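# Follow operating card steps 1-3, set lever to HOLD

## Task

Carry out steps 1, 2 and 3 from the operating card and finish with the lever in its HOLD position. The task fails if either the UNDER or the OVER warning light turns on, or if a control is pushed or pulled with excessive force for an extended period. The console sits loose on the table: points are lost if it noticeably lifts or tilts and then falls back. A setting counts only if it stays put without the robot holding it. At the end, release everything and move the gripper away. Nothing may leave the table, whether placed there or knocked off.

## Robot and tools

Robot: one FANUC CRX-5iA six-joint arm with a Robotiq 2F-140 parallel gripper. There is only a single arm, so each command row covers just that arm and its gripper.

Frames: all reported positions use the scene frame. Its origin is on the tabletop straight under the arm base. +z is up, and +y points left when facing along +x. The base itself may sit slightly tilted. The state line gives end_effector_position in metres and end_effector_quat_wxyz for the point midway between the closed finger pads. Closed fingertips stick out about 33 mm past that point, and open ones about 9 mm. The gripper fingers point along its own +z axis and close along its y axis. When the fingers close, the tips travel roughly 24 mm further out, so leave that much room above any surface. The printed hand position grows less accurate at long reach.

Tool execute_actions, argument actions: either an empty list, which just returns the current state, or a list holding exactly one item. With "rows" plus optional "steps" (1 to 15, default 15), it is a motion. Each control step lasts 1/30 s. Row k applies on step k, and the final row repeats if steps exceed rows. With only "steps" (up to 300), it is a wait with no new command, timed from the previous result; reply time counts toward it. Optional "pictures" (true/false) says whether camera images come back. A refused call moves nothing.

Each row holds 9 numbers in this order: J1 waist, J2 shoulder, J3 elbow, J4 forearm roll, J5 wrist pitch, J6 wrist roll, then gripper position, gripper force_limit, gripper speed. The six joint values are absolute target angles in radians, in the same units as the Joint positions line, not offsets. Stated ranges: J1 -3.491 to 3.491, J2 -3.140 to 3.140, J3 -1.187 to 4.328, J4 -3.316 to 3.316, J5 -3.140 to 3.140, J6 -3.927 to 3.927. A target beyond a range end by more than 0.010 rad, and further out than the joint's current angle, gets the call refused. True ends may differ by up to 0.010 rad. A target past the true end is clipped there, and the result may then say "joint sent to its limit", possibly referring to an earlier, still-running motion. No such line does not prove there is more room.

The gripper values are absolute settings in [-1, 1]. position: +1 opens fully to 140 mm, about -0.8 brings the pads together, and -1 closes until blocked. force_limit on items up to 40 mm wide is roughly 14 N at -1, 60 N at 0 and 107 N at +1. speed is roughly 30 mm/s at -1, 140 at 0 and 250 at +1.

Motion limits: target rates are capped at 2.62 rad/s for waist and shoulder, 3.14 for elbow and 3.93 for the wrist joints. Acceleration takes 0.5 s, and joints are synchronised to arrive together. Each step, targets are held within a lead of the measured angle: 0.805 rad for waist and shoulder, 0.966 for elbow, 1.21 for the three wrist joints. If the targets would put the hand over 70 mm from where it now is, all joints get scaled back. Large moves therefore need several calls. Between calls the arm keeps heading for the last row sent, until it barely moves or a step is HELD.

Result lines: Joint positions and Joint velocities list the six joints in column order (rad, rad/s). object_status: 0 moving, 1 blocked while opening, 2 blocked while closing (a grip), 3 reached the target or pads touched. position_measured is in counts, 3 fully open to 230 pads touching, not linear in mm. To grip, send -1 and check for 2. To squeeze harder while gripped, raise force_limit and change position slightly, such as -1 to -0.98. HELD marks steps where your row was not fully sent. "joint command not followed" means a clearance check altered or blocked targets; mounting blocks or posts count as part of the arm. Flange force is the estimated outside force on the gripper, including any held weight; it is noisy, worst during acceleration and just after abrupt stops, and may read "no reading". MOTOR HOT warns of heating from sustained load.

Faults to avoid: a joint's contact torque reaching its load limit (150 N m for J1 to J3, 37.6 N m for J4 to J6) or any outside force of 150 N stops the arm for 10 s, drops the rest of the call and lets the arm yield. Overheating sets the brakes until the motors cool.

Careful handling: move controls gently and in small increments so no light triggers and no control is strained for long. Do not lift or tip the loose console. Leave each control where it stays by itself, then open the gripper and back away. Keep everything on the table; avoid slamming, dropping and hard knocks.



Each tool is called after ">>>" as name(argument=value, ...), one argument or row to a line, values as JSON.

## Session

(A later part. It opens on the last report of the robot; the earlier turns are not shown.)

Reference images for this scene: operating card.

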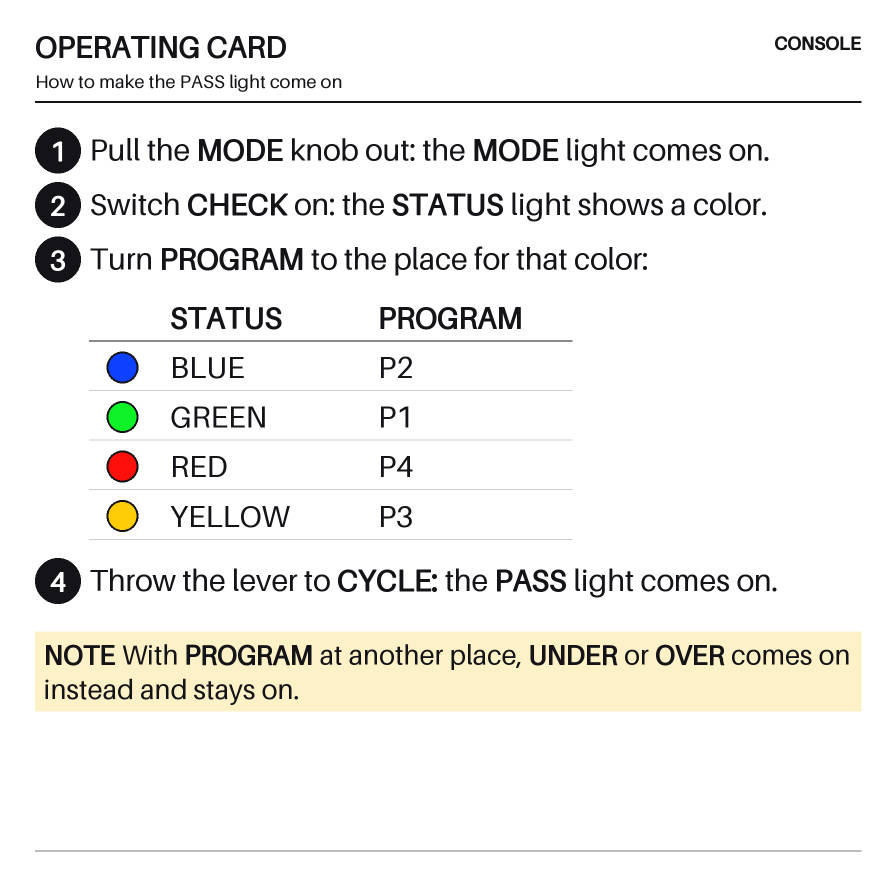

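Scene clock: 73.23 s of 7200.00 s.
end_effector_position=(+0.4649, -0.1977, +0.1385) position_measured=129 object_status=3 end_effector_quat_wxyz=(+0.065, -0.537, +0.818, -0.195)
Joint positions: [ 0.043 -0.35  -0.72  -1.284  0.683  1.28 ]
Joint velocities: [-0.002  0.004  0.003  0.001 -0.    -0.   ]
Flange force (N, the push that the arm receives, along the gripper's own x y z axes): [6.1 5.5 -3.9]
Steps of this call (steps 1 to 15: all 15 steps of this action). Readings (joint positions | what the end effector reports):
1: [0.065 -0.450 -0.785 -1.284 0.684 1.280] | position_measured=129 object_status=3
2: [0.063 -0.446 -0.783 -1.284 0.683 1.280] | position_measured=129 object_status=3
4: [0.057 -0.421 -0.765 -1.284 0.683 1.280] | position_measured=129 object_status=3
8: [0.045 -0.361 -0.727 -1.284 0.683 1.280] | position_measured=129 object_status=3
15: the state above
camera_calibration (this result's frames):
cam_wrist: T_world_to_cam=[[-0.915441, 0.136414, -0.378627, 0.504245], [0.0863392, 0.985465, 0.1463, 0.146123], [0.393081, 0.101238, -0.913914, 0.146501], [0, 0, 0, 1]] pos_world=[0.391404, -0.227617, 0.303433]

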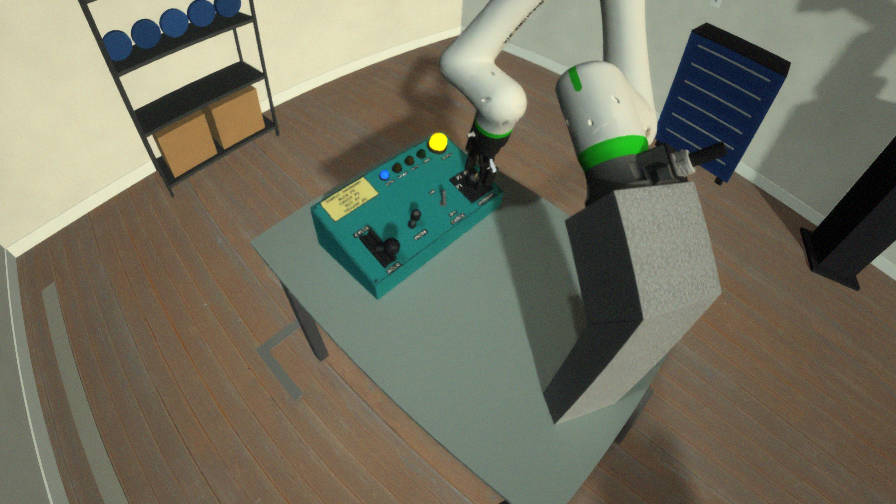

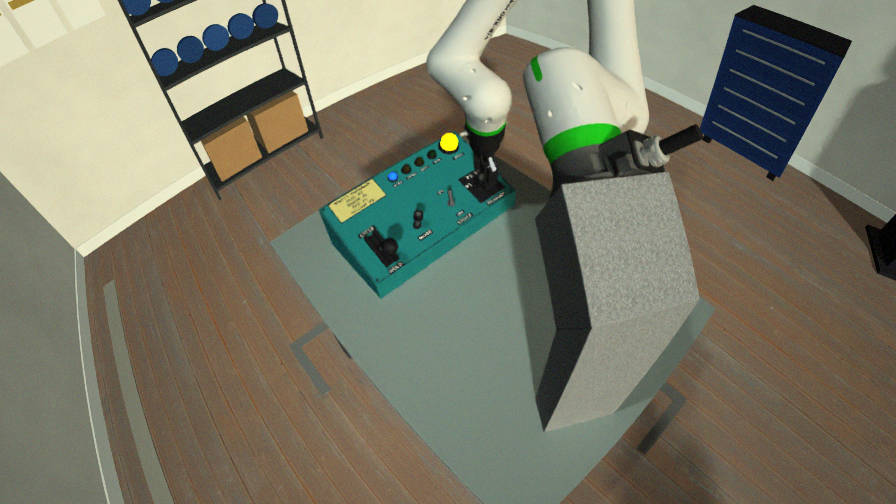

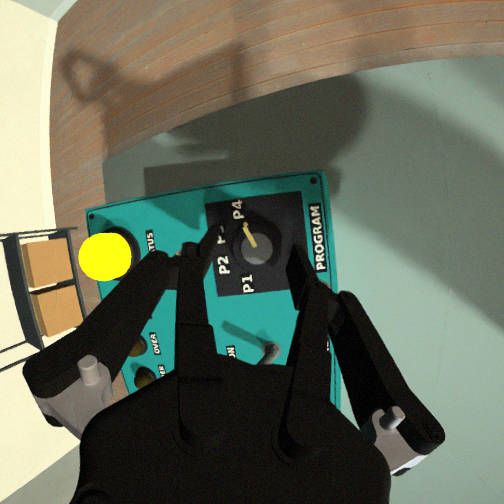

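>>> execute_actions(
  actions=[
    {"rows":[[0.035,-0.315,-0.6965,-1.284,0.683,1.28,0,-0.4,0],[0.035,-0.315,-0.6965,-1.284,0.683,1.28,-1,-0.4,-0.4]]},
  ],
  pictures=false,
)

>>> execute_actions(
  actions=[
    {"rows":[[0.035,-0.315,-0.6965,-1.284,0.683,2.05,-1,-0.4,-0.4]]},
  ],
  pictures=false,
)

>>> execute_actions(
  actions=[
    {"steps":8},
  ],
  pictures=false,
)

>>> execute_actions(
  actions=[
    {"rows":[[0.035,-0.315,-0.6965,-1.284,0.683,2.05,0.2,-0.4,0]],"steps":8},
  ],
  pictures=false,
)

>>> execute_actions(
  actions=[
    {"rows":[[0.075,-0.51,-0.79,-1.34,0.683,2.05,0.2,-0.4,0]]},
  ],
)

Scene clock: 82.17 s of 7200.00 s.
end_effector_position=(+0.4672, -0.1976, +0.1295) position_measured=166 object_status=2 end_effector_quat_wxyz=(+0.058, -0.539, +0.818, -0.192)
Joint positions: [ 0.035 -0.315 -0.697 -1.284  0.683  1.28 ]
Joint velocities: [0.    0.    0.002 0.001 0.001 0.   ]
Flange force (N, the push that the arm receives, along the gripper's own x y z axes): [8.7 24.1 -58.6]
Steps of this call (steps 1 to 15: the robot went on to your last target; steps 16 to 90: nothing new was sent; then 5.43 s passed at rest; steps 91 to 105: all 15 steps of this action). Readings (joint positions | what the end effector reports):
91: [0.043 -0.350 -0.720 -1.284 0.683 1.280] | position_measured=129 object_status=3
92: [0.042 -0.346 -0.717 -1.284 0.683 1.280] | position_measured=129 object_status=0
94: [0.038 -0.330 -0.706 -1.284 0.683 1.280] | position_measured=137 object_status=0
98: [0.035 -0.317 -0.698 -1.284 0.683 1.280] | position_measured=158 object_status=0
105: the state above

Scene clock: 82.67 s of 7200.00 s.
end_effector_position=(+0.4675, -0.1978, +0.1294) position_measured=167 object_status=2 end_effector_quat_wxyz=(+0.008, +0.779, -0.594, +0.201)
Joint positions: [ 0.035 -0.315 -0.696 -1.284  0.683  1.952]
Joint velocities: [-0.001  0.     0.001  0.     0.001  1.194]
Flange force (N, the push that the arm receives, along the gripper's own x y z axes): [-5.2 22.8 1.4]
Steps of this call (steps 1 to 15: all 15 steps of this action). Readings (joint positions | what the end effector reports):
1: [0.035 -0.315 -0.697 -1.284 0.683 1.280] | position_measured=166 object_status=2
2: [0.035 -0.315 -0.697 -1.284 0.683 1.286] | position_measured=166 object_status=2
4: [0.035 -0.315 -0.697 -1.284 0.683 1.324] | position_measured=166 object_status=2
8: [0.035 -0.315 -0.696 -1.284 0.683 1.504] | position_measured=167 object_status=2
15: the state above

Scene clock: 82.93 s of 7200.00 s.
end_effector_position=(+0.4676, -0.1978, +0.1295) position_measured=167 object_status=2 end_effector_quat_wxyz=(+0.018, +0.807, -0.556, +0.200)
Joint positions: [ 0.035 -0.315 -0.696 -1.284  0.683  2.05 ]
Joint velocities: [ 0.003 -0.001 -0.    -0.001 -0.001  0.003]
Flange force (N, the push that the arm receives, along the gripper's own x y z axes): [-10.9 21.6 6.2]
Steps of this call (steps 1 to 8: the robot went on to your last target). Readings (joint positions | what the end effector reports):
1: [0.035 -0.315 -0.696 -1.284 0.683 1.988] | position_measured=167 object_status=2
2: [0.035 -0.315 -0.696 -1.284 0.683 2.016] | position_measured=167 object_status=2
4: [0.035 -0.315 -0.696 -1.284 0.683 2.046] | position_measured=167 object_status=2
8: the state above

Scene clock: 83.20 s of 7200.00 s.
end_effector_position=(+0.4676, -0.1980, +0.1296) position_measured=117 object_status=0 end_effector_quat_wxyz=(+0.018, +0.807, -0.556, +0.200)
Joint positions: [ 0.035 -0.315 -0.696 -1.284  0.683  2.05 ]
Joint velocities: [ 0.001  0.    -0.    -0.001  0.     0.001]
Flange force (N, the push that the arm receives, along the gripper's own x y z axes): [-2.2 3.4 -0.5]
Steps of this call (steps 1 to 8: all 8 steps of this action). Readings (joint positions | what the end effector reports):
1: [0.035 -0.315 -0.696 -1.284 0.683 2.050] | position_measured=167 object_status=0
2: [0.035 -0.315 -0.696 -1.284 0.683 2.050] | position_measured=167 object_status=0
4: [0.035 -0.315 -0.696 -1.284 0.683 2.050] | position_measured=147 object_status=0
8: the state above

Scene clock: 83.70 s of 7200.00 s.
end_effector_position=(+0.4618, -0.1981, +0.1777) position_measured=104 object_status=3 end_effector_quat_wxyz=(-0.010, +0.776, -0.590, +0.223)
Joint positions: [ 0.075 -0.509 -0.79  -1.34   0.683  2.05 ]
Joint velocities: [ 0.001 -0.008 -0.005 -0.004 -0.     0.001]
Flange force (N, the push that the arm receives, along the gripper's own x y z axes): no reading
Steps of this call (steps 1 to 15: all 15 steps of this action). Readings (joint positions | what the end effector reports):
1: [0.035 -0.315 -0.697 -1.284 0.683 2.050] | position_measured=109 object_status=0
2: [0.036 -0.319 -0.699 -1.285 0.683 2.050] | position_measured=105 object_status=0
4: [0.041 -0.344 -0.711 -1.292 0.683 2.050] | position_measured=104 object_status=0
8: [0.062 -0.449 -0.761 -1.322 0.683 2.050] | position_measured=104 object_status=3
15: the state above
camera_calibration (this result's frames):
cam_wrist: T_world_to_cam=[[-0.83571, -0.503176, -0.220006, 0.324618], [-0.506173, 0.86116, -0.0468242, 0.424404], [0.213021, 0.0722294, -0.974374, 0.271742], [0, 0, 0, 1]] pos_world=[0.428222, -0.221768, 0.356069]

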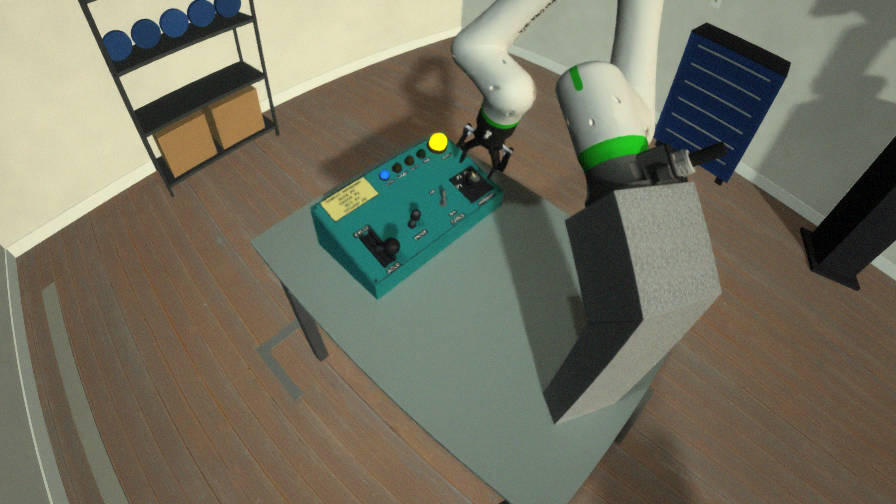

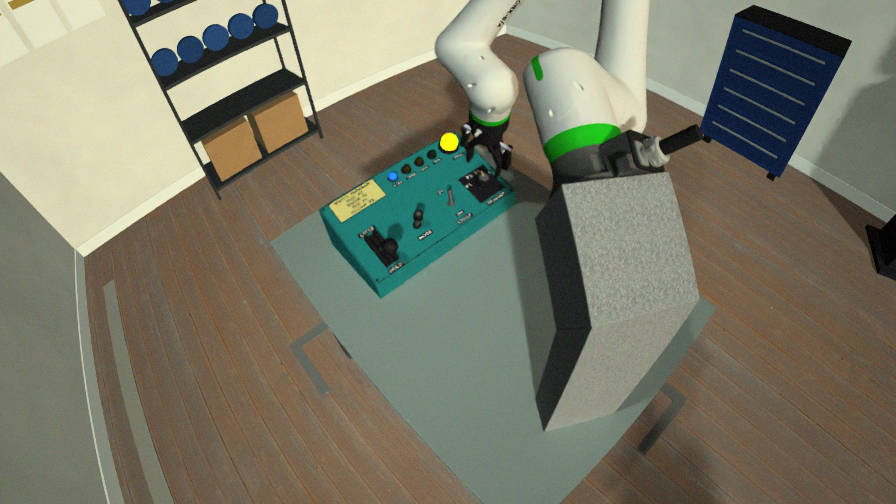

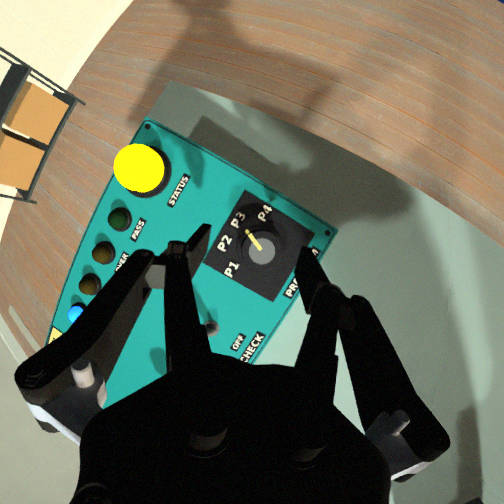

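>>> finished_scene(
  scene=2,
)

The scene is finished: the task was done.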